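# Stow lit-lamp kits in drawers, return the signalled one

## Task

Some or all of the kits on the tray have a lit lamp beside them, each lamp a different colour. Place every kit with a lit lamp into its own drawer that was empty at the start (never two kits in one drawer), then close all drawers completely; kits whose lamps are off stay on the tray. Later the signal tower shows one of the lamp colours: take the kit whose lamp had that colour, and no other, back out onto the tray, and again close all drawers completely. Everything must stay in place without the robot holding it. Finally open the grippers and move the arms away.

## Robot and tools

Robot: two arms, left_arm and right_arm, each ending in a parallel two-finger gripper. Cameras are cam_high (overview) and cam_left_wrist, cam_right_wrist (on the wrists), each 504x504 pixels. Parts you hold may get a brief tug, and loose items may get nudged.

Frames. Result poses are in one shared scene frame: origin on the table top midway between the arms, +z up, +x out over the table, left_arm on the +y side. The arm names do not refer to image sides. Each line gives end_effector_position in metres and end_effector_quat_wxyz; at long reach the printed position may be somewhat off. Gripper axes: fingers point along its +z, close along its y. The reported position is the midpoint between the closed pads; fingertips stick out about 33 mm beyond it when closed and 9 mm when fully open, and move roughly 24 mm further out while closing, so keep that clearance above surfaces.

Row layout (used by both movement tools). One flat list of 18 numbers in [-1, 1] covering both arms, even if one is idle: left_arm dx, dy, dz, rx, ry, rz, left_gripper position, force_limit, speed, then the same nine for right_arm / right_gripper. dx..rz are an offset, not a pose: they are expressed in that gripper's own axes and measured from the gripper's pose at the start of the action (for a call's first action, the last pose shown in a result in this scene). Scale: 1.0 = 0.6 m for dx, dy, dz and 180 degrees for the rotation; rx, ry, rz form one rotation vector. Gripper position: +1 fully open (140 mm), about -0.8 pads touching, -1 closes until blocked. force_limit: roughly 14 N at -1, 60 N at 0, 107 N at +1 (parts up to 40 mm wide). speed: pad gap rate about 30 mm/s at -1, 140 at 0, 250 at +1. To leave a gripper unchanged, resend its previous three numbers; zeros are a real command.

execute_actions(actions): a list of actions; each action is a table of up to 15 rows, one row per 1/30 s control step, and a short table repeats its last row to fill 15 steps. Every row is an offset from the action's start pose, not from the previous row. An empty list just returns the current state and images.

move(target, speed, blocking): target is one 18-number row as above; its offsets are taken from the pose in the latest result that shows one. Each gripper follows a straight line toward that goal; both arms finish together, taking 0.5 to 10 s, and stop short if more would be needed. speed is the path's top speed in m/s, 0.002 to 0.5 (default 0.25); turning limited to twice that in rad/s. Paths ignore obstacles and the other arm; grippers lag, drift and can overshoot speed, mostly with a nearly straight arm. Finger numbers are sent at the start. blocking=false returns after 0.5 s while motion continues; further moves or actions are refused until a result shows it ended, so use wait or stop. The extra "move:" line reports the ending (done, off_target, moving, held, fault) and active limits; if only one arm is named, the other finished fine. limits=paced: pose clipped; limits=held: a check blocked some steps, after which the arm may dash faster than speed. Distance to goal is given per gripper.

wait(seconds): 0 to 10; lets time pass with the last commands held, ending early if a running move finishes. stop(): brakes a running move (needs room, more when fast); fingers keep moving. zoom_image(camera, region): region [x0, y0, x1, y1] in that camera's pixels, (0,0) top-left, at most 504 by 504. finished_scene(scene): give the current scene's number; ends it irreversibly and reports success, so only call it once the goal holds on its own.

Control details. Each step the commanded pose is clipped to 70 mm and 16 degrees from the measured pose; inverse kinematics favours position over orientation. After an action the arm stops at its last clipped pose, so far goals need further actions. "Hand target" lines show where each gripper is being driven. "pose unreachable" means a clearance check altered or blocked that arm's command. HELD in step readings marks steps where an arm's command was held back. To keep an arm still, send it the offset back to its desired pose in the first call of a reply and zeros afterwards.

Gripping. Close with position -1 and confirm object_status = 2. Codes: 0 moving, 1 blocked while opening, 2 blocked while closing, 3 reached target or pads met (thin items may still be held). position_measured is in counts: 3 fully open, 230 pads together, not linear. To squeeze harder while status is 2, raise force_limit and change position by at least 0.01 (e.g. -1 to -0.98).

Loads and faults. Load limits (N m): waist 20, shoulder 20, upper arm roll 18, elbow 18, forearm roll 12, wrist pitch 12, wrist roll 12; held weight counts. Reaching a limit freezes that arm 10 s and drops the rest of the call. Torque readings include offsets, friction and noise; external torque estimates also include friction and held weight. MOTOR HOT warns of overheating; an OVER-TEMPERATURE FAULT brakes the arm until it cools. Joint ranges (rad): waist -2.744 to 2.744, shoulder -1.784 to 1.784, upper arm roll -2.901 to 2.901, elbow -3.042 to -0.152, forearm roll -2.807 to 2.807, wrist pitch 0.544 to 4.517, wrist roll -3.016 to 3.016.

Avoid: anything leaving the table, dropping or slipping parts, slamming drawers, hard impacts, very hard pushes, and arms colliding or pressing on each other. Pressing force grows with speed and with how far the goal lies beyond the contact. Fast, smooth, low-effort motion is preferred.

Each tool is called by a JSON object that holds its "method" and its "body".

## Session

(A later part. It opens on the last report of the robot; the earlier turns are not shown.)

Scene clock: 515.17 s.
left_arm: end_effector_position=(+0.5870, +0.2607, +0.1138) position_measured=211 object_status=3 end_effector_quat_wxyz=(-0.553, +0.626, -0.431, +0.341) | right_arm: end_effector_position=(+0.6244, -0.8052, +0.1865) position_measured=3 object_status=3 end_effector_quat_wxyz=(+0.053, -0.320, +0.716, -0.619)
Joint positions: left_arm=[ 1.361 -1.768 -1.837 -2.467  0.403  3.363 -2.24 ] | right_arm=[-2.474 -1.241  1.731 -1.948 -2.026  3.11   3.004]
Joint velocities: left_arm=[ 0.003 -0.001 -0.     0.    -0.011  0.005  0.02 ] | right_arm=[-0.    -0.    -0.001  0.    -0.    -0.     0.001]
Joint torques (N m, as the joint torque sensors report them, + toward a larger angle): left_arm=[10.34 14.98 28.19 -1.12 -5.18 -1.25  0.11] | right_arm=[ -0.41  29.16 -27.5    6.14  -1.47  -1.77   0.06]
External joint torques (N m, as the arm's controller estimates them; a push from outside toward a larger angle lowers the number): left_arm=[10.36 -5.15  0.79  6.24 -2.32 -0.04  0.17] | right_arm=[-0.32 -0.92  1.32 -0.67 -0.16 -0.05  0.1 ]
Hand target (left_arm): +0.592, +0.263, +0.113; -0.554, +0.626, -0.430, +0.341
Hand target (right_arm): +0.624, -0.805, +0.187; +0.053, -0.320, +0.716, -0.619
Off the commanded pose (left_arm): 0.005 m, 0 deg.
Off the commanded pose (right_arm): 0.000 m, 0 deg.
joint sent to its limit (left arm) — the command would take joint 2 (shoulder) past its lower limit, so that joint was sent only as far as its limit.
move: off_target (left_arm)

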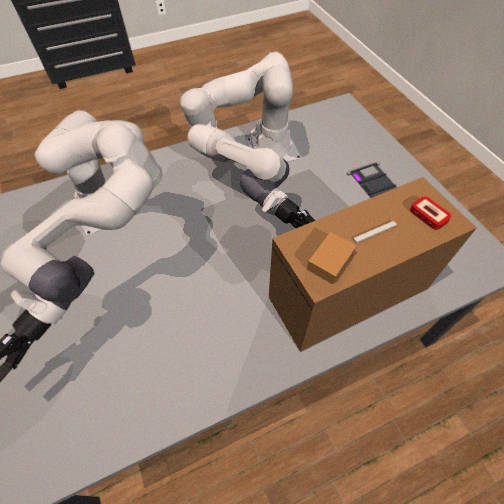

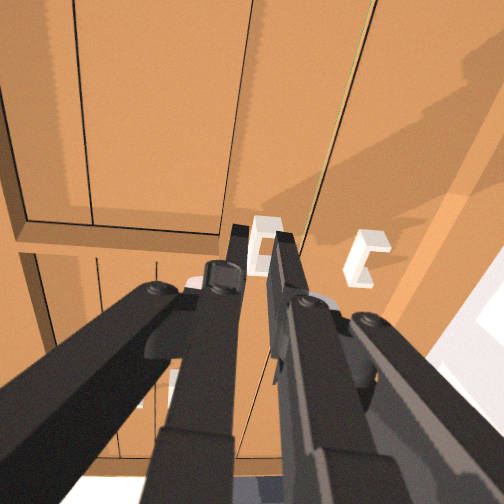

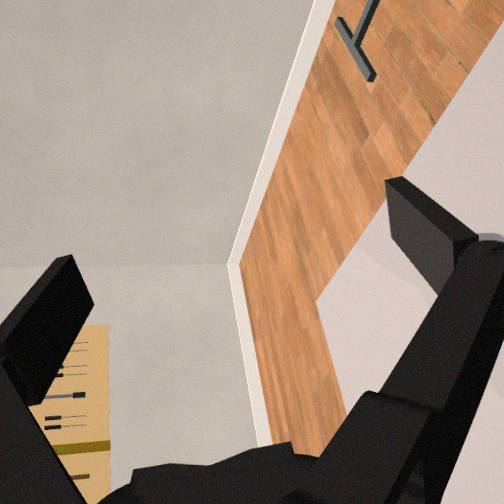

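{"method": "move", "body": {"target": [0,0,-0.003,0,0,0,-1,0.8,-0.5,0,0,0,0,0,0,1,0,0], "speed": 0.02}}

{"method": "move", "body": {"target": [-0.027,0.011,-0.06,-0.046,0,0.019,-1,0.8,-0.5,0,0,0,0,0,0,1,0,0], "speed": 0.04}}

Scene clock: 518.43 s.
left_arm: end_effector_position=(+0.5848, +0.2590, +0.1151) position_measured=235 object_status=3 end_effector_quat_wxyz=(-0.554, +0.624, -0.433, +0.341) | right_arm: end_effector_position=(+0.6244, -0.8052, +0.1865) position_measured=3 object_status=3 end_effector_quat_wxyz=(+0.053, -0.320, +0.716, -0.619)
Joint positions: left_arm=[ 1.353 -1.765 -1.836 -2.474  0.403  3.362 -2.234] | right_arm=[-2.474 -1.241  1.731 -1.948 -2.026  3.11   3.004]
Joint velocities: left_arm=[-0.002  0.001 -0.001  0.001  0.001  0.    -0.001] | right_arm=[-0.001 -0.    -0.     0.    -0.     0.     0.   ]
Joint torques (N m, as the joint torque sensors report them, + toward a larger angle): left_arm=[ 3.46 17.23 25.95 -5.91 -3.41 -1.71 -0.09] | right_arm=[ -0.4   29.47 -27.52   6.25  -1.46  -1.78   0.03]
External joint torques (N m, as the arm's controller estimates them; a push from outside toward a larger angle lowers the number): left_arm=[ 3.6  -2.89 -1.41  1.29 -0.57 -0.53 -0.04] | right_arm=[-0.28 -0.57  1.26 -0.53 -0.15 -0.06  0.07]
Hand target (left_arm): +0.585, +0.260, +0.114; -0.553, +0.626, -0.431, +0.341
Hand target (right_arm): +0.624, -0.805, +0.187; +0.053, -0.320, +0.716, -0.619
Off the commanded pose (left_arm): 0.002 m, 0 deg.
Off the commanded pose (right_arm): 0.000 m, 0 deg.
move: done

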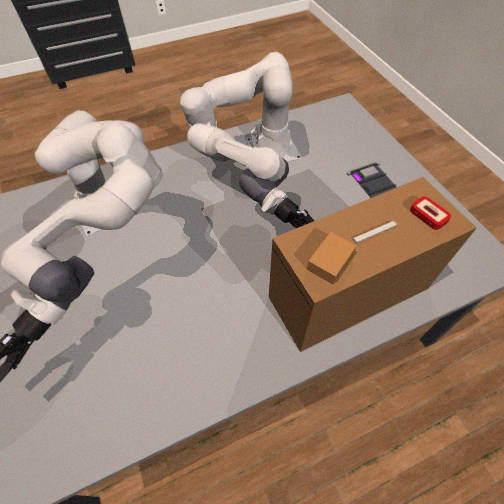

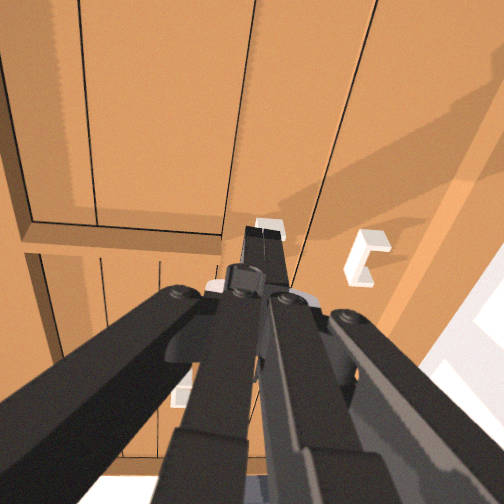

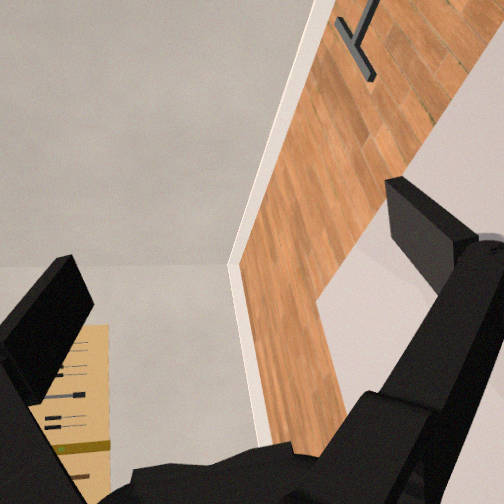

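Scene clock: 520.67 s.
left_arm: end_effector_position=(+0.5460, +0.2587, +0.1163) position_measured=235 object_status=3 end_effector_quat_wxyz=(-0.517, +0.650, -0.471, +0.297) | right_arm: end_effector_position=(+0.6244, -0.8052, +0.1865) position_measured=3 object_status=3 end_effector_quat_wxyz=(+0.053, -0.320, +0.716, -0.619)
Joint positions: left_arm=[ 1.317 -1.556 -1.772 -2.579  0.568  3.408 -2.154] | right_arm=[-2.474 -1.241  1.731 -1.948 -2.026  3.11   3.004]
Joint velocities: left_arm=[ 0.     0.004  0.002 -0.001  0.023  0.002  0.013] | right_arm=[ 0.002  0.002 -0.    -0.001  0.     0.    -0.001]
Joint torques (N m, as the joint torque sensors report them, + toward a larger angle): left_arm=[-1.36 18.93 27.56 -4.74 -1.81 -0.54  0.28] | right_arm=[ -0.41  29.45 -27.7    6.27  -1.44  -1.75   0.08]
External joint torques (N m, as the arm's controller estimates them; a push from outside toward a larger angle lowers the number): left_arm=[-1.38 -1.01  0.86 -2.15  1.08  0.23  0.33] | right_arm=[-0.6  -0.66  1.04 -0.66 -0.15 -0.04  0.12]
Hand target (left_arm): +0.545, +0.258, +0.116; -0.517, +0.648, -0.476, +0.294
Hand target (right_arm): +0.624, -0.805, +0.187; +0.053, -0.320, +0.716, -0.619
Off the commanded pose (left_arm): 0.002 m, 1 deg.
Off the commanded pose (right_arm): 0.000 m, 0 deg.
move: done

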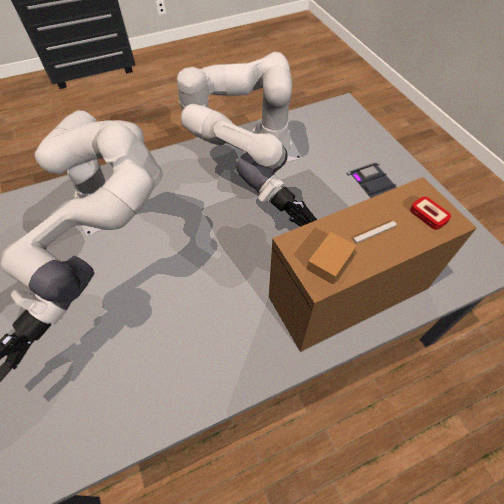

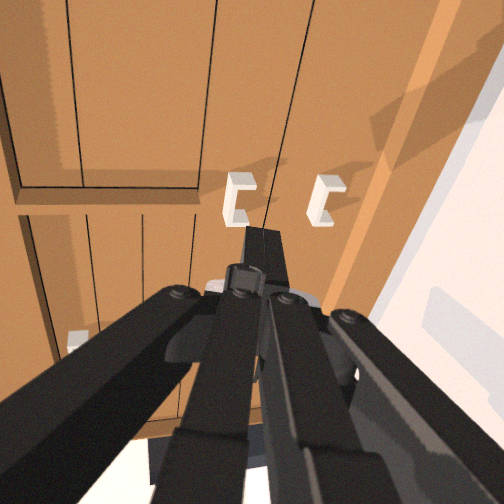

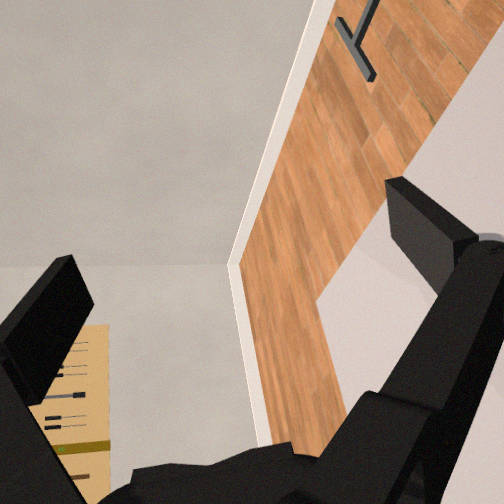

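{"method": "move", "body": {"target": [0.018,0.0,0.04,0.025,0,0,-0.65,0.8,-0.5,0,0,0,0,0,0,1,0,0], "speed": 0.04}}

{"method": "move", "body": {"target": [0.003,0.0,0.02,0,0,0,-0.65,0.8,-0.5,0,0,0,0,0,0,1,0,0], "speed": 0.02}}

Scene clock: 525.27 s.
left_arm: end_effector_position=(+0.5699, +0.2582, +0.1074) position_measured=211 object_status=3 end_effector_quat_wxyz=(-0.542, +0.628, -0.463, +0.311) | right_arm: end_effector_position=(+0.6244, -0.8052, +0.1865) position_measured=3 object_status=3 end_effector_quat_wxyz=(+0.053, -0.320, +0.716, -0.619)
Joint positions: left_arm=[ 1.346 -1.689 -1.82  -2.508  0.486  3.392 -2.189] | right_arm=[-2.474 -1.241  1.731 -1.948 -2.026  3.11   3.004]
Joint velocities: left_arm=[ 0.001 -0.005 -0.001  0.002 -0.021 -0.008 -0.013] | right_arm=[-0.001  0.     0.002 -0.001  0.     0.     0.   ]
Joint torques (N m, as the joint torque sensors report them, + toward a larger angle): left_arm=[ 2.01 17.53 26.59 -4.59 -3.95 -1.71 -0.12] | right_arm=[ -0.52  29.32 -27.41   6.22  -1.45  -1.78   0.05]
External joint torques (N m, as the arm's controller estimates them; a push from outside toward a larger angle lowers the number): left_arm=[ 1.95 -2.75 -0.66  1.15 -1.12 -0.65 -0.07] | right_arm=[-0.52 -0.74  1.29 -0.56 -0.15 -0.08  0.09]
Hand target (left_arm): +0.571, +0.259, +0.108; -0.542, +0.631, -0.458, +0.314
Hand target (right_arm): +0.624, -0.805, +0.187; +0.053, -0.320, +0.716, -0.619
Off the commanded pose (left_arm): 0.001 m, 1 deg.
Off the commanded pose (right_arm): 0.000 m, 0 deg.
move: done

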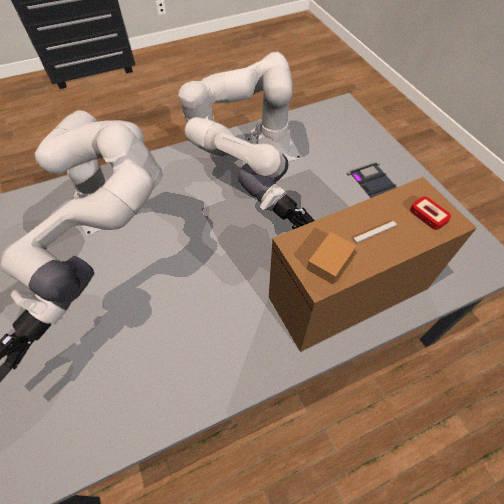

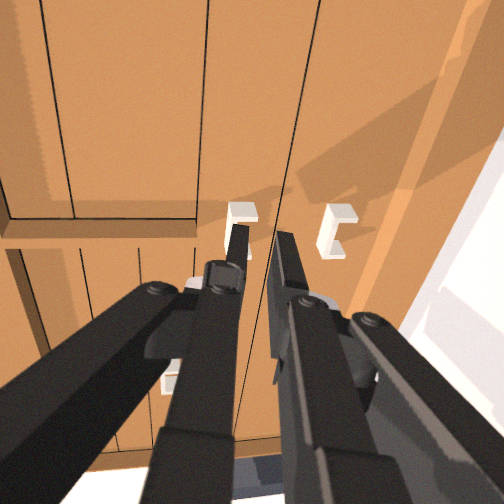

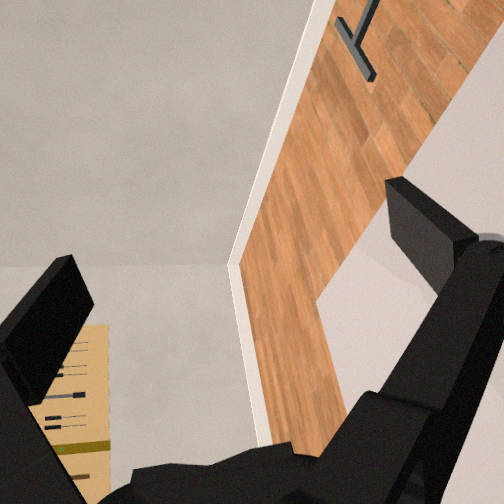

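Scene clock: 526.10 s.
left_arm: end_effector_position=(+0.5791, +0.2624, +0.1046) position_measured=211 object_status=3 end_effector_quat_wxyz=(-0.544, +0.628, -0.464, +0.309) | right_arm: end_effector_position=(+0.6244, -0.8052, +0.1865) position_measured=3 object_status=3 end_effector_quat_wxyz=(+0.053, -0.320, +0.716, -0.619)
Joint positions: left_arm=[ 1.378 -1.703 -1.818 -2.482  0.486  3.399 -2.189] | right_arm=[-2.474 -1.241  1.731 -1.948 -2.026  3.11   3.004]
Joint velocities: left_arm=[ 0.001 -0.001  0.001  0.001  0.     0.003 -0.001] | right_arm=[-0.001  0.001  0.001  0.     0.001  0.    -0.   ]
Joint torques (N m, as the joint torque sensors report them, + toward a larger angle): left_arm=[ 3.98 16.92 29.22 -2.62 -3.77 -0.68 -0.02] | right_arm=[ -0.35  29.17 -27.66   6.05  -1.44  -1.82   0.05]
External joint torques (N m, as the arm's controller estimates them; a push from outside toward a larger angle lowers the number): left_arm=[ 3.93 -3.76  1.7   3.25 -0.93  0.38  0.04] | right_arm=[-0.34 -0.93  1.12 -0.76 -0.13 -0.1   0.09]
Hand target (left_arm): +0.581, +0.261, +0.105; -0.542, +0.628, -0.463, +0.311
Hand target (right_arm): +0.624, -0.805, +0.187; +0.053, -0.320, +0.716, -0.619
Off the commanded pose (left_arm): 0.002 m, 0 deg.
Off the commanded pose (right_arm): 0.000 m, 0 deg.
move: done

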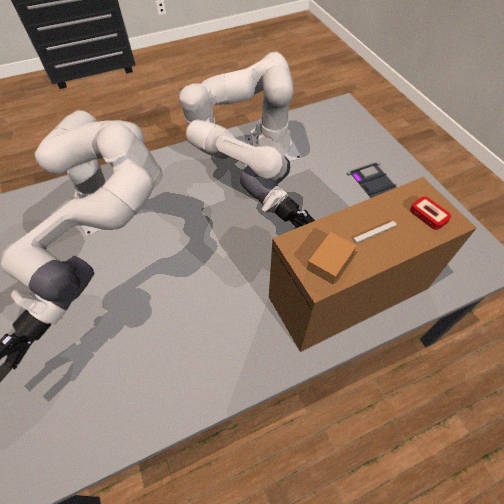

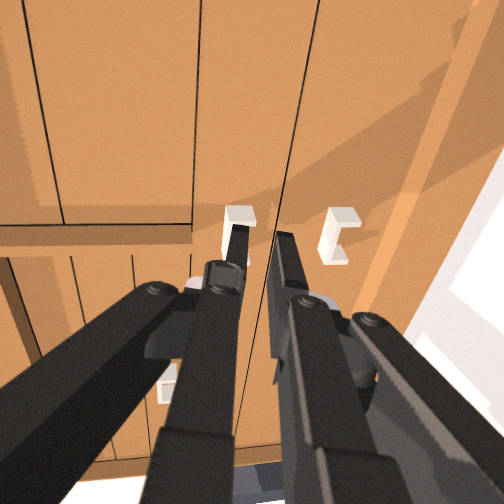

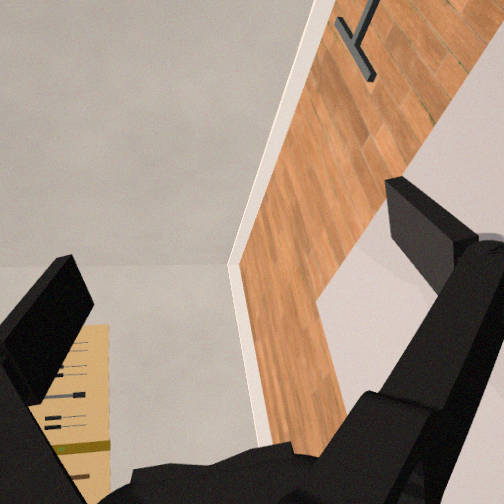

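{"method": "move", "body": {"target": [0,-0.002,-0.014,0,0,0,-0.65,0.8,-0.5,0,0,0,0,0,0,1,0,0], "speed": 0.02}}

{"method": "move", "body": {"target": [0.002,-0.015,0,0,0,0,-0.65,0.8,-0.5,0,0,0,0,0,0,1,0,0], "speed": 0.02}}

{"method": "move", "body": {"target": [0.002,0,0.018,0,0,0,-0.65,0.8,-0.5,0,0,0,0,0,0,1,0,0], "speed": 0.02}}

Scene clock: 529.47 s.
left_arm: end_effector_position=(+0.5730, +0.2575, +0.1070) position_measured=211 object_status=3 end_effector_quat_wxyz=(-0.541, +0.629, -0.463, +0.312) | right_arm: end_effector_position=(+0.6244, -0.8052, +0.1865) position_measured=3 object_status=3 end_effector_quat_wxyz=(+0.053, -0.320, +0.716, -0.619)
Joint positions: left_arm=[ 1.355 -1.689 -1.818 -2.498  0.487  3.392 -2.189] | right_arm=[-2.474 -1.241  1.731 -1.948 -2.026  3.11   3.004]
Joint velocities: left_arm=[-0.001  0.003  0.001 -0.004  0.001 -0.006  0.001] | right_arm=[ 0.    -0.    -0.001 -0.001  0.     0.     0.   ]
Joint torques (N m, as the joint torque sensors report them, + toward a larger angle): left_arm=[-1.34 20.09 27.86 -6.17 -1.83 -1.4   0.16] | right_arm=[ -0.45  29.48 -27.34   6.27  -1.49  -1.78   0.08]
External joint torques (N m, as the arm's controller estimates them; a push from outside toward a larger angle lowers the number): left_arm=[-1.51 -0.39  0.39 -0.47  1.02 -0.34  0.21] | right_arm=[-0.3  -0.63  1.55 -0.49 -0.17 -0.05  0.12]
Hand target (left_arm): +0.572, +0.259, +0.108; -0.544, +0.628, -0.464, +0.309
Hand target (right_arm): +0.624, -0.805, +0.187; +0.053, -0.320, +0.716, -0.619
Off the commanded pose (left_arm): 0.002 m, 0 deg.
Off the commanded pose (right_arm): 0.000 m, 0 deg.
move: done

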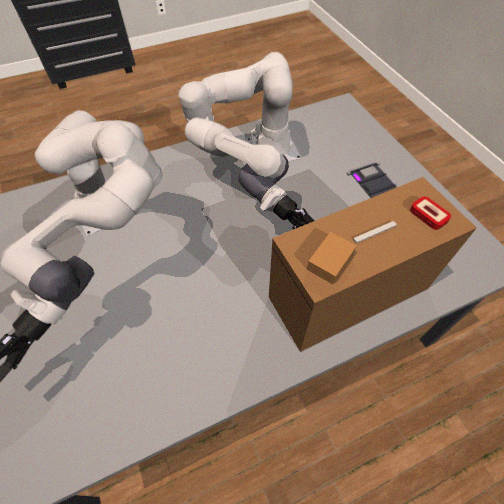

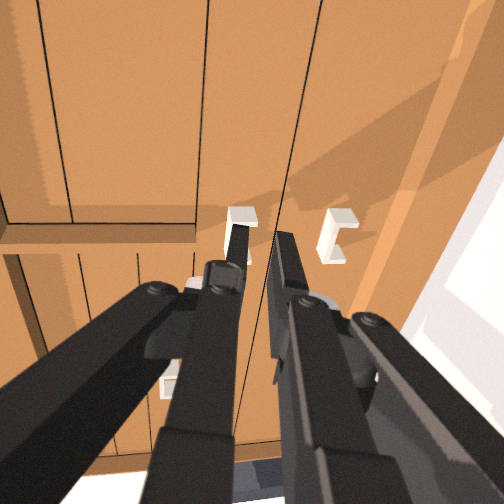

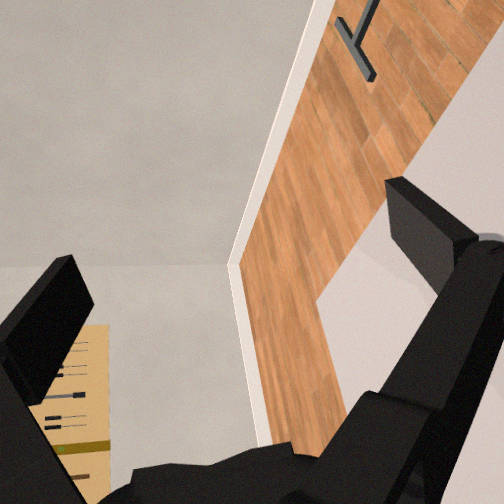

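Scene clock: 530.17 s.
left_arm: end_effector_position=(+0.5754, +0.2556, +0.1159) position_measured=211 object_status=3 end_effector_quat_wxyz=(-0.541, +0.630, -0.460, +0.315) | right_arm: end_effector_position=(+0.6244, -0.8052, +0.1865) position_measured=3 object_status=3 end_effector_quat_wxyz=(+0.053, -0.320, +0.716, -0.619)
Joint positions: left_arm=[ 1.36  -1.676 -1.8   -2.498  0.495  3.392 -2.182] | right_arm=[-2.474 -1.241  1.731 -1.948 -2.026  3.11   3.004]
Joint velocities: left_arm=[ 0.001  0.001  0.001 -0.     0.007  0.001  0.006] | right_arm=[-0.001  0.001  0.001  0.001  0.     0.001 -0.001]
Joint torques (N m, as the joint torque sensors report them, + toward a larger angle): left_arm=[ 1.59 19.79 28.22 -4.5  -1.93 -0.97  0.19] | right_arm=[ -0.31  29.45 -27.5    6.23  -1.46  -1.76   0.06]
External joint torques (N m, as the arm's controller estimates them; a push from outside toward a larger angle lowers the number): left_arm=[ 1.61 -0.85  0.72  0.56  0.93  0.04  0.24] | right_arm=[-0.37 -0.68  1.32 -0.68 -0.16 -0.04  0.1 ]
Hand target (left_arm): +0.576, +0.256, +0.116; -0.541, +0.629, -0.463, +0.312
Hand target (right_arm): +0.624, -0.805, +0.187; +0.053, -0.320, +0.716, -0.619
Off the commanded pose (left_arm): 0.001 m, 0 deg.
Off the commanded pose (right_arm): 0.000 m, 0 deg.
move: done

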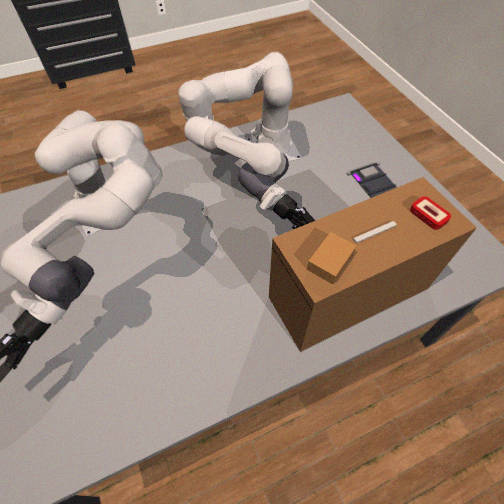

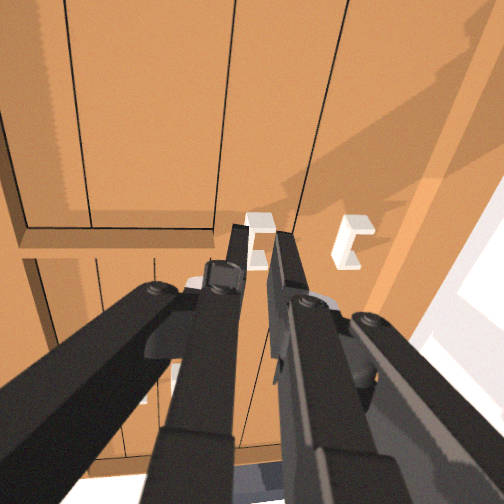

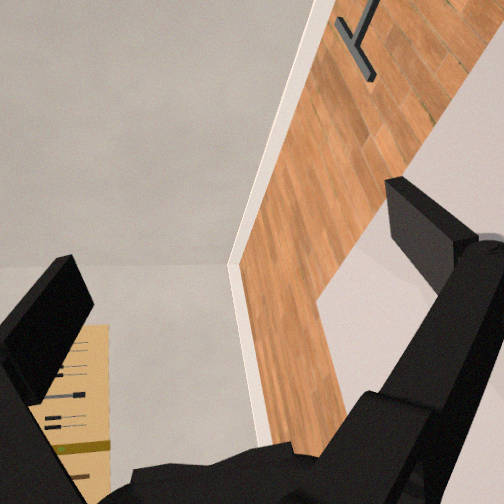

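Scene clock: 530.93 s.
left_arm: end_effector_position=(+0.5840, +0.2601, +0.1137) position_measured=211 object_status=3 end_effector_quat_wxyz=(-0.542, +0.629, -0.461, +0.312) | right_arm: end_effector_position=(+0.6244, -0.8052, +0.1865) position_measured=3 object_status=3 end_effector_quat_wxyz=(+0.053, -0.320, +0.716, -0.619)
Joint positions: left_arm=[ 1.39  -1.689 -1.798 -2.475  0.495  3.399 -2.182] | right_arm=[-2.474 -1.241  1.731 -1.948 -2.026  3.11   3.004]
Joint velocities: left_arm=[ 0.001 -0.001  0.002  0.     0.001  0.003 -0.001] | right_arm=[-0.    -0.     0.    -0.     0.001  0.001 -0.002]
Joint torques (N m, as the joint torque sensors report them, + toward a larger angle): left_arm=[ 2.47 17.59 28.17 -2.98 -3.79 -0.64 -0.01] | right_arm=[ -0.48  29.35 -27.27   6.26  -1.47  -1.8    0.04]
External joint torques (N m, as the arm's controller estimates them; a push from outside toward a larger angle lowers the number): left_arm=[ 2.56 -3.52  0.31  2.24 -0.92  0.38  0.04] | right_arm=[-0.39 -0.66  1.44 -0.5  -0.16 -0.09  0.08]
Hand target (left_arm): +0.586, +0.259, +0.114; -0.541, +0.630, -0.460, +0.315
Hand target (right_arm): +0.624, -0.805, +0.187; +0.053, -0.320, +0.716, -0.619
Off the commanded pose (left_arm): 0.002 m, 0 deg.
Off the commanded pose (right_arm): 0.000 m, 0 deg.
move: done

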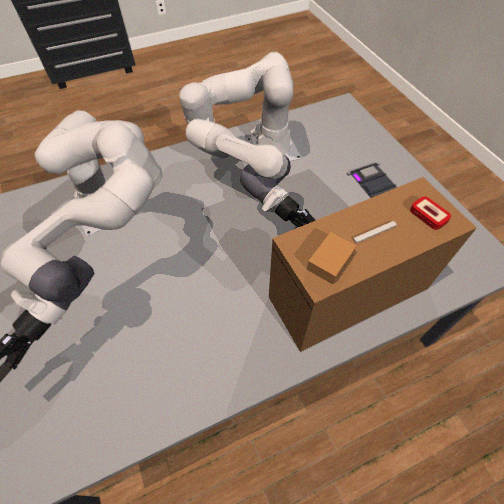

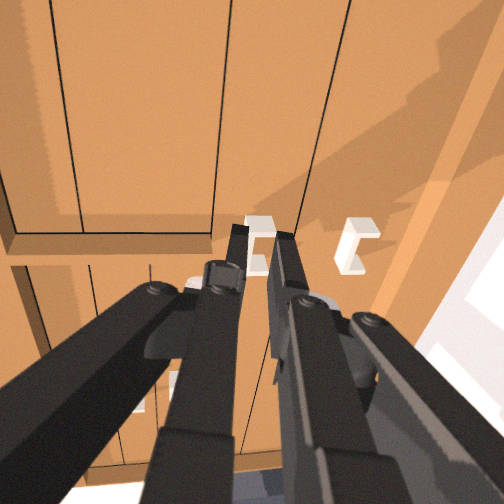

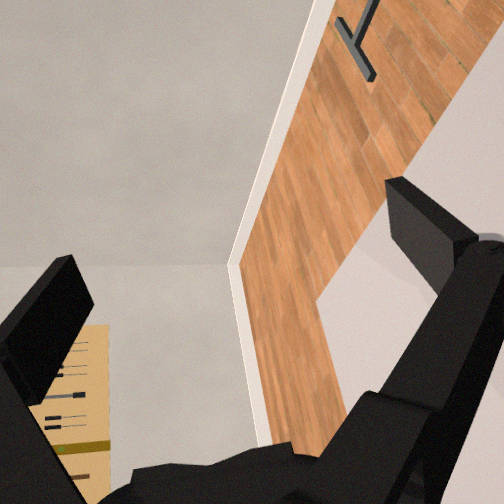

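{"method": "move", "body": {"target": [0.002,-0.004,0.014,0,0,0,-0.65,0.8,-0.5,0,0,0,0,0,0,1,0,0], "speed": 0.012}}

{"method": "move", "body": {"target": [0,0,0.003,0,0,0,-1,0.8,-0.8,0,0,0,0,0,0,1,0,0], "speed": 0.01}}

{"method": "move", "body": {"target": [-0.021,0.015,-0.043,-0.02,0,0.008,-1,0.8,-0.8,0,0,0,0,0,0,1,0,0], "speed": 0.03}}

Scene clock: 534.40 s.
left_arm: end_effector_position=(+0.5899, +0.2607, +0.1133) position_measured=211 object_status=3 end_effector_quat_wxyz=(-0.541, +0.630, -0.461, +0.313) | right_arm: end_effector_position=(+0.6244, -0.8052, +0.1865) position_measured=3 object_status=3 end_effector_quat_wxyz=(+0.053, -0.320, +0.716, -0.619)
Joint positions: left_arm=[ 1.41  -1.693 -1.793 -2.46   0.495  3.407 -2.182] | right_arm=[-2.474 -1.241  1.731 -1.948 -2.026  3.11   3.004]
Joint velocities: left_arm=[ 0.001 -0.001  0.001  0.    -0.     0.003 -0.   ] | right_arm=[-0.     0.    -0.001  0.001  0.001 -0.     0.001]
Joint torques (N m, as the joint torque sensors report them, + toward a larger angle): left_arm=[ 5.47 16.8  29.2  -1.17 -2.9  -1.28  0.13] | right_arm=[ -0.77  29.44 -27.51   6.29  -1.47  -1.79   0.06]
External joint torques (N m, as the arm's controller estimates them; a push from outside toward a larger angle lowers the number): left_arm=[ 5.53 -4.58  1.2   4.05 -0.02 -0.27  0.19] | right_arm=[-0.76 -0.66  1.31 -0.53 -0.17 -0.06  0.1 ]
Hand target (left_arm): +0.593, +0.262, +0.114; -0.542, +0.629, -0.460, +0.312
Hand target (right_arm): +0.624, -0.805, +0.187; +0.053, -0.320, +0.716, -0.619
Off the commanded pose (left_arm): 0.003 m, 0 deg.
Off the commanded pose (right_arm): 0.000 m, 0 deg.
move: done

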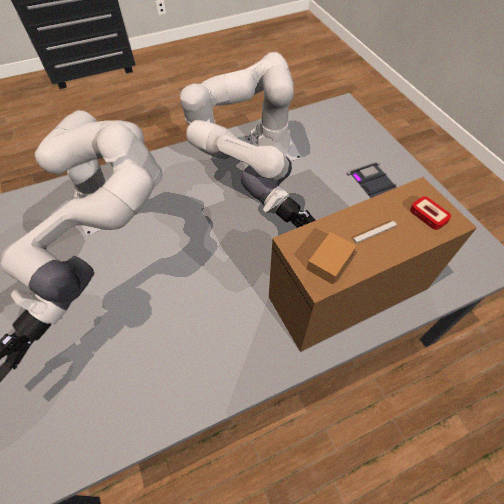

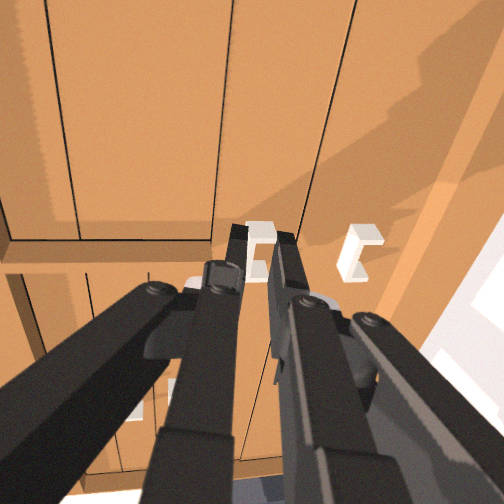

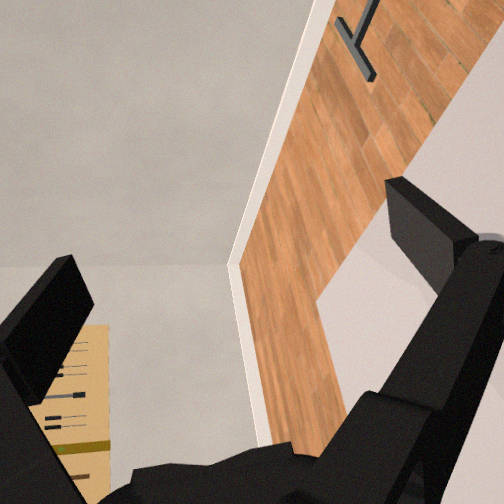

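Scene clock: 535.10 s.
left_arm: end_effector_position=(+0.5897, +0.2606, +0.1136) position_measured=221 object_status=2 end_effector_quat_wxyz=(-0.541, +0.630, -0.461, +0.313) | right_arm: end_effector_position=(+0.6244, -0.8052, +0.1865) position_measured=3 object_status=3 end_effector_quat_wxyz=(+0.053, -0.320, +0.716, -0.619)
Joint positions: left_arm=[ 1.409 -1.693 -1.793 -2.461  0.495  3.407 -2.182] | right_arm=[-2.474 -1.241  1.731 -1.948 -2.026  3.11   3.004]
Joint velocities: left_arm=[ 0.001 -0.002  0.    -0.001 -0.    -0.     0.001] | right_arm=[ 0.001  0.    -0.001 -0.    -0.001  0.    -0.   ]
Joint torques (N m, as the joint torque sensors report them, + toward a larger angle): left_arm=[ 5.56 17.55 28.36 -2.93 -3.18 -0.86  0.12] | right_arm=[ -0.59  29.41 -27.45   6.17  -1.47  -1.78   0.07]
External joint torques (N m, as the arm's controller estimates them; a push from outside toward a larger angle lowers the number): left_arm=[ 5.47 -3.74  0.38  2.39 -0.3   0.18  0.18] | right_arm=[-0.66 -0.67  1.34 -0.7  -0.16 -0.06  0.11]
Hand target (left_arm): +0.591, +0.261, +0.113; -0.541, +0.630, -0.461, +0.313
Hand target (right_arm): +0.624, -0.805, +0.187; +0.053, -0.320, +0.716, -0.619
Off the commanded pose (left_arm): 0.002 m, 0 deg.
Off the commanded pose (right_arm): 0.000 m, 0 deg.
move: done

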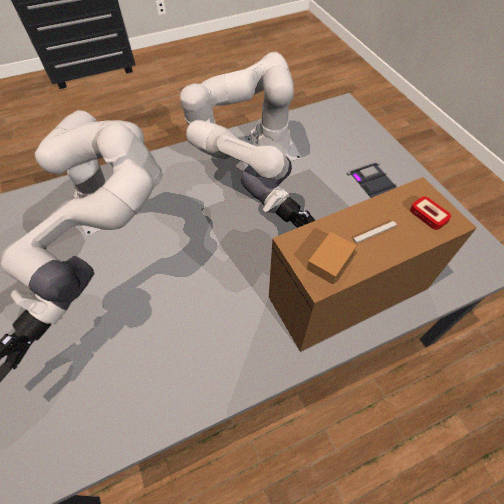

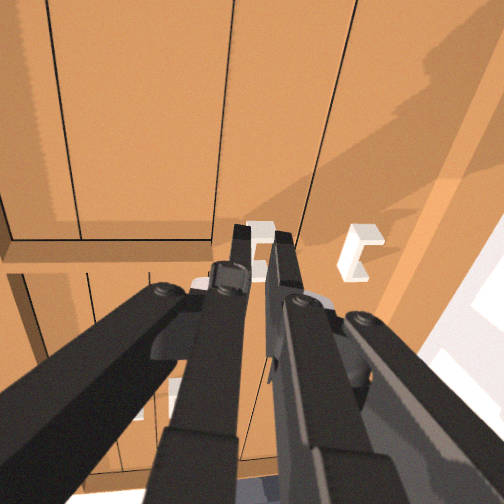

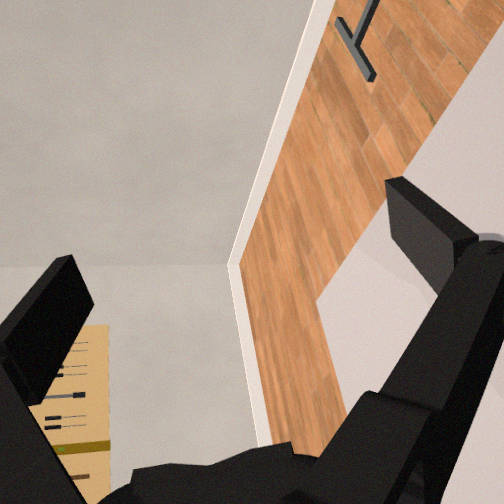

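Scene clock: 536.50 s.
left_arm: end_effector_position=(+0.5627, +0.2590, +0.1160) position_measured=221 object_status=2 end_effector_quat_wxyz=(-0.525, +0.641, -0.473, +0.299) | right_arm: end_effector_position=(+0.6244, -0.8052, +0.1865) position_measured=3 object_status=3 end_effector_quat_wxyz=(+0.053, -0.320, +0.716, -0.619)
Joint positions: left_arm=[ 1.357 -1.6   -1.777 -2.537  0.545  3.417 -2.145] | right_arm=[-2.474 -1.241  1.731 -1.948 -2.026  3.11   3.004]
Joint velocities: left_arm=[-0.002  0.005  0.001 -0.004  0.002  0.     0.015] | right_arm=[ 0.    -0.001 -0.001 -0.     0.001 -0.     0.   ]
Joint torques (N m, as the joint torque sensors report them, + toward a larger angle): left_arm=[-0.05 19.56 24.76 -6.95 -1.03 -0.15  0.22] | right_arm=[ -0.66  29.29 -27.52   6.28  -1.44  -1.79   0.06]
External joint torques (N m, as the arm's controller estimates them; a push from outside toward a larger angle lowers the number): left_arm=[-0.09 -0.99 -2.44 -3.51  1.86  0.69  0.28] | right_arm=[-0.67 -0.77  1.26 -0.53 -0.14 -0.07  0.1 ]
Hand target (left_arm): +0.560, +0.261, +0.112; -0.525, +0.640, -0.479, +0.292
Hand target (right_arm): +0.624, -0.805, +0.187; +0.053, -0.320, +0.716, -0.619
Off the commanded pose (left_arm): 0.006 m, 1 deg.
Off the commanded pose (right_arm): 0.000 m, 0 deg.
move: off_target (left_arm)

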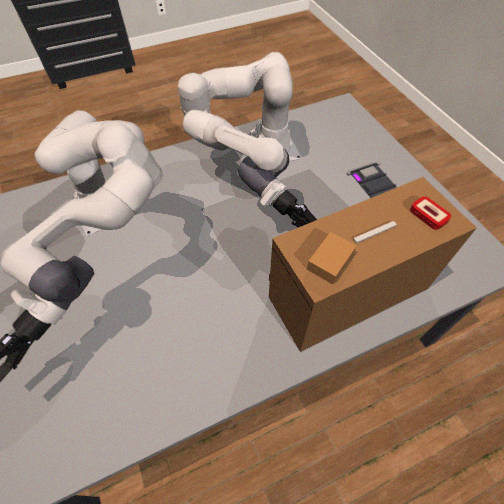

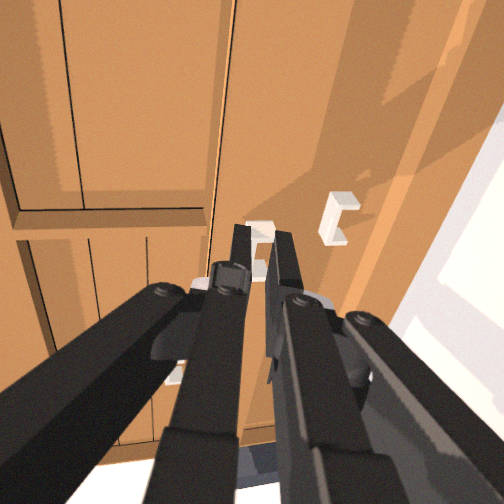

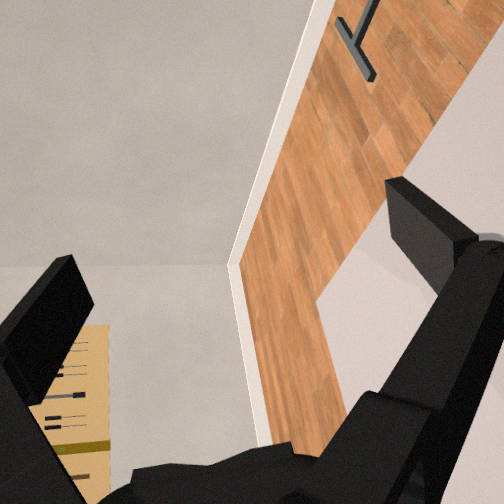

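{"method": "move", "body": {"target": [-0.05,0.04,-0.107,-0.046,0,0.02,-1,0.8,-0.8,0,0,0,0,0,0,1,0,0], "speed": 0.04}}

Scene clock: 539.93 s.
left_arm: end_effector_position=(+0.4939, +0.2550, +0.1229) position_measured=222 object_status=2 end_effector_quat_wxyz=(-0.487, +0.662, -0.506, +0.260) | right_arm: end_effector_position=(+0.6244, -0.8052, +0.1865) position_measured=3 object_status=3 end_effector_quat_wxyz=(+0.053, -0.320, +0.716, -0.619)
Joint positions: left_arm=[ 1.201 -1.35  -1.693 -2.709  0.693  3.379 -2.056] | right_arm=[-2.474 -1.241  1.731 -1.948 -2.026  3.11   3.004]
Joint velocities: left_arm=[-0.006  0.008  0.003 -0.001  0.009 -0.009  0.016] | right_arm=[-0.001  0.001  0.001 -0.    -0.     0.001  0.   ]
Joint torques (N m, as the joint torque sensors report them, + toward a larger angle): left_arm=[-0.37 19.23 19.03 -2.86  0.01 -0.26  0.21] | right_arm=[ -0.64  29.23 -27.58   6.18  -1.47  -1.8    0.07]
External joint torques (N m, as the arm's controller estimates them; a push from outside toward a larger angle lowers the number): left_arm=[-0.33  1.45 -5.32 -4.72  2.81  0.13  0.26] | right_arm=[-0.72 -0.84  1.13 -0.68 -0.17 -0.09  0.11]
Hand target (left_arm): +0.488, +0.260, +0.115; -0.488, +0.660, -0.515, +0.248
Hand target (right_arm): +0.624, -0.805, +0.187; +0.053, -0.320, +0.716, -0.619
Off the commanded pose (left_arm): 0.013 m, 2 deg.
Off the commanded pose (right_arm): 0.000 m, 0 deg.
move: off_target (left_arm)

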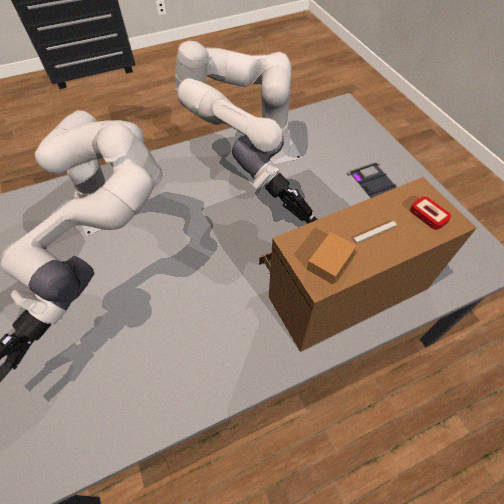

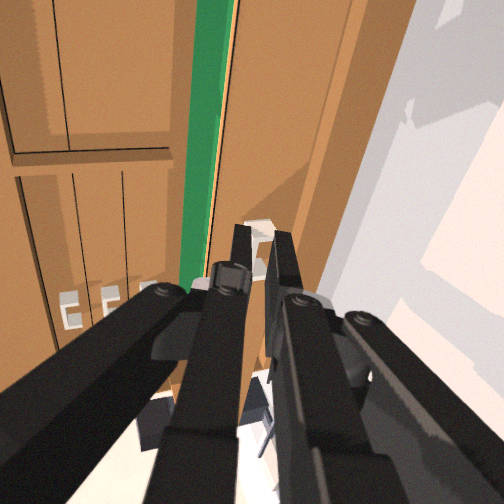

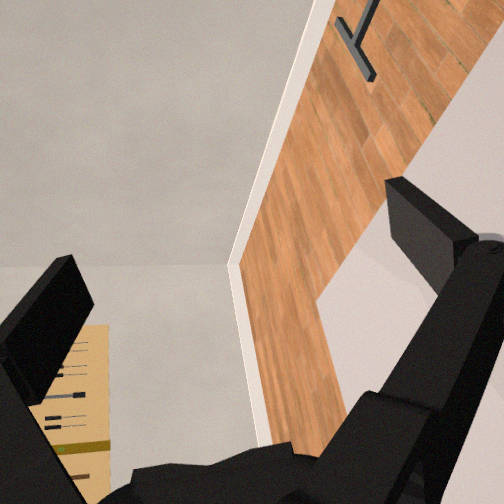

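{"method": "move", "body": {"target": [0,0,-0.04,0,0,0,-0.55,0,0,0,0,0,0,0,0,1,0,0], "speed": 0.04}}

{"method": "move", "body": {"target": [-0.03,-0.22,-0.05,-0.36,0,0,-0.2,0,0,0,0,0,0,0,0,1,0,0], "speed": 0.2}}

Scene clock: 543.30 s.
left_arm: end_effector_position=(+0.4746, +0.2436, +0.1322) position_measured=199 object_status=3 end_effector_quat_wxyz=(-0.486, +0.663, -0.505, +0.264) | right_arm: end_effector_position=(+0.6244, -0.8052, +0.1865) position_measured=3 object_status=3 end_effector_quat_wxyz=(+0.053, -0.320, +0.716, -0.619)
Joint positions: left_arm=[ 1.11  -1.289 -1.663 -2.75   0.704  3.313 -2.047] | right_arm=[-2.474 -1.241  1.731 -1.948 -2.026  3.11   3.004]
Joint velocities: left_arm=[-0.     0.001 -0.001 -0.001 -0.    -0.013  0.004] | right_arm=[-0.001 -0.     0.001 -0.001  0.001 -0.     0.   ]
Joint torques (N m, as the joint torque sensors report them, + toward a larger angle): left_arm=[-0.27 15.79 24.76  1.39 -1.65 -0.83  0.23] | right_arm=[ -0.56  29.19 -27.51   6.17  -1.45  -1.79   0.1 ]
External joint torques (N m, as the arm's controller estimates them; a push from outside toward a larger angle lowers the number): left_arm=[-0.27 -0.88  1.44 -1.66  1.07 -0.48  0.29] | right_arm=[-0.56 -0.86  1.24 -0.66 -0.14 -0.07  0.14]
Hand target (left_arm): +0.474, +0.245, +0.133; -0.488, +0.661, -0.506, +0.261
Hand target (right_arm): +0.624, -0.805, +0.187; +0.053, -0.320, +0.716, -0.619
Off the commanded pose (left_arm): 0.002 m, 0 deg.
Off the commanded pose (right_arm): 0.000 m, 0 deg.
move: done

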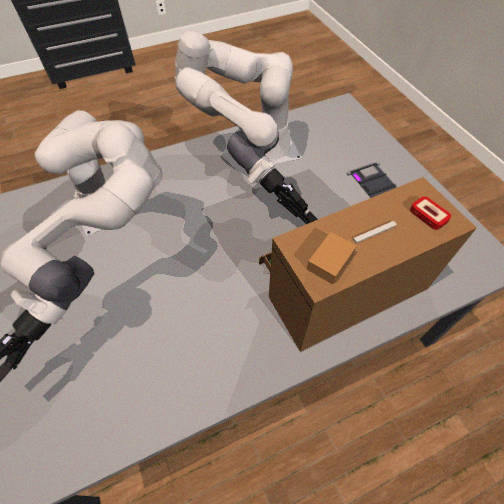

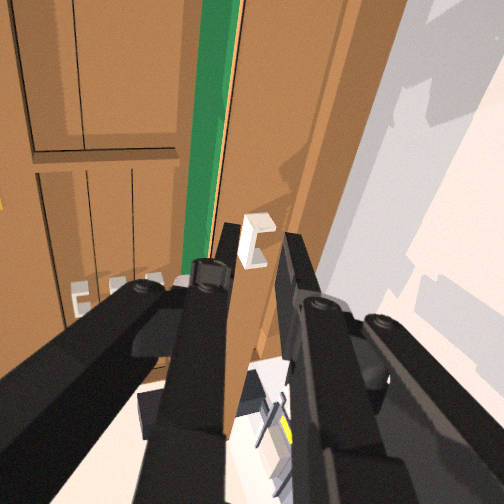

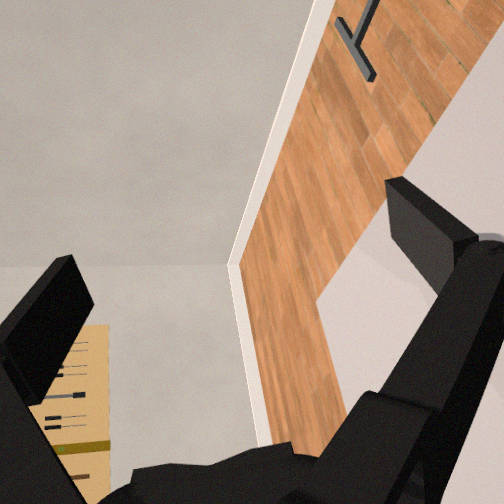

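Scene clock: 546.90 s.
left_arm: end_effector_position=(+0.4992, +0.2575, +0.2753) position_measured=154 object_status=3 end_effector_quat_wxyz=(-0.064, +0.823, -0.563, -0.043) | right_arm: end_effector_position=(+0.6244, -0.8052, +0.1865) position_measured=3 object_status=3 end_effector_quat_wxyz=(+0.053, -0.320, +0.716, -0.619)
Joint positions: left_arm=[ 0.375  0.062 -0.527 -1.855  0.187  1.86  -0.716] | right_arm=[-2.474 -1.241  1.731 -1.948 -2.026  3.11   3.004]
Joint velocities: left_arm=[ 0.001  0.001  0.001  0.    -0.001 -0.011  0.02 ] | right_arm=[ 0.001  0.     0.002 -0.     0.    -0.001  0.   ]
Joint torques (N m, as the joint torque sensors report them, + toward a larger angle): left_arm=[  0.58 -29.29  -2.39  24.34  -0.06   1.96   0.3 ] | right_arm=[ -0.54  29.47 -27.55   6.05  -1.44  -1.78   0.06]
External joint torques (N m, as the arm's controller estimates them; a push from outside toward a larger angle lowers the number): left_arm=[ 0.47  1.09 -1.56  0.06 -1.07 -0.4   0.31] | right_arm=[-0.57 -0.58  1.18 -0.77 -0.14 -0.06  0.1 ]
Hand target (left_arm): +0.498, +0.257, +0.275; -0.061, +0.821, -0.566, -0.045
Hand target (right_arm): +0.624, -0.805, +0.187; +0.053, -0.320, +0.716, -0.619
Off the commanded pose (left_arm): 0.011 m, 1 deg.
Off the commanded pose (right_arm): 0.000 m, 0 deg.
move: off_target (left_arm)

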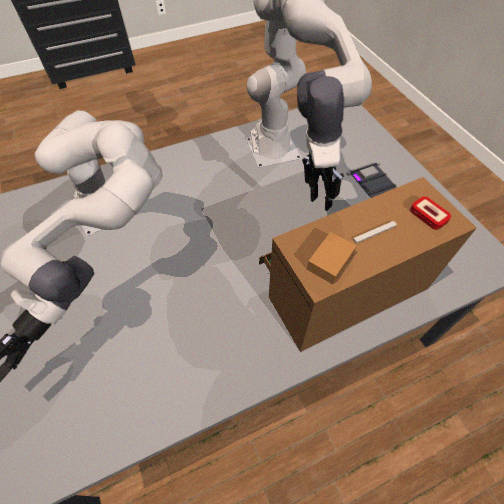

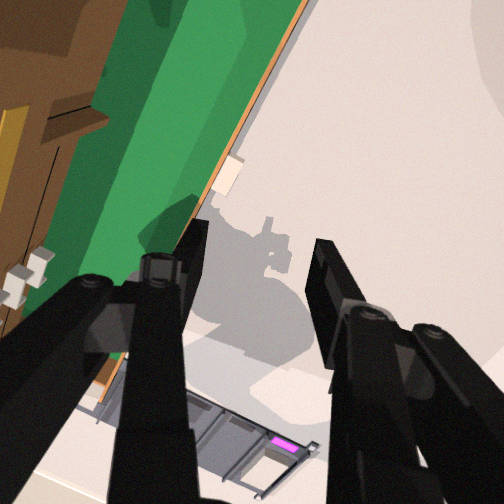

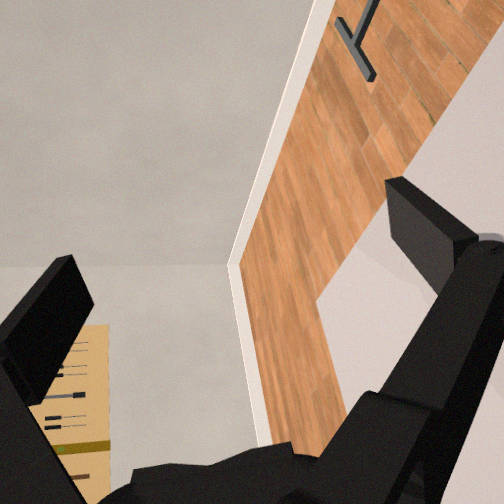

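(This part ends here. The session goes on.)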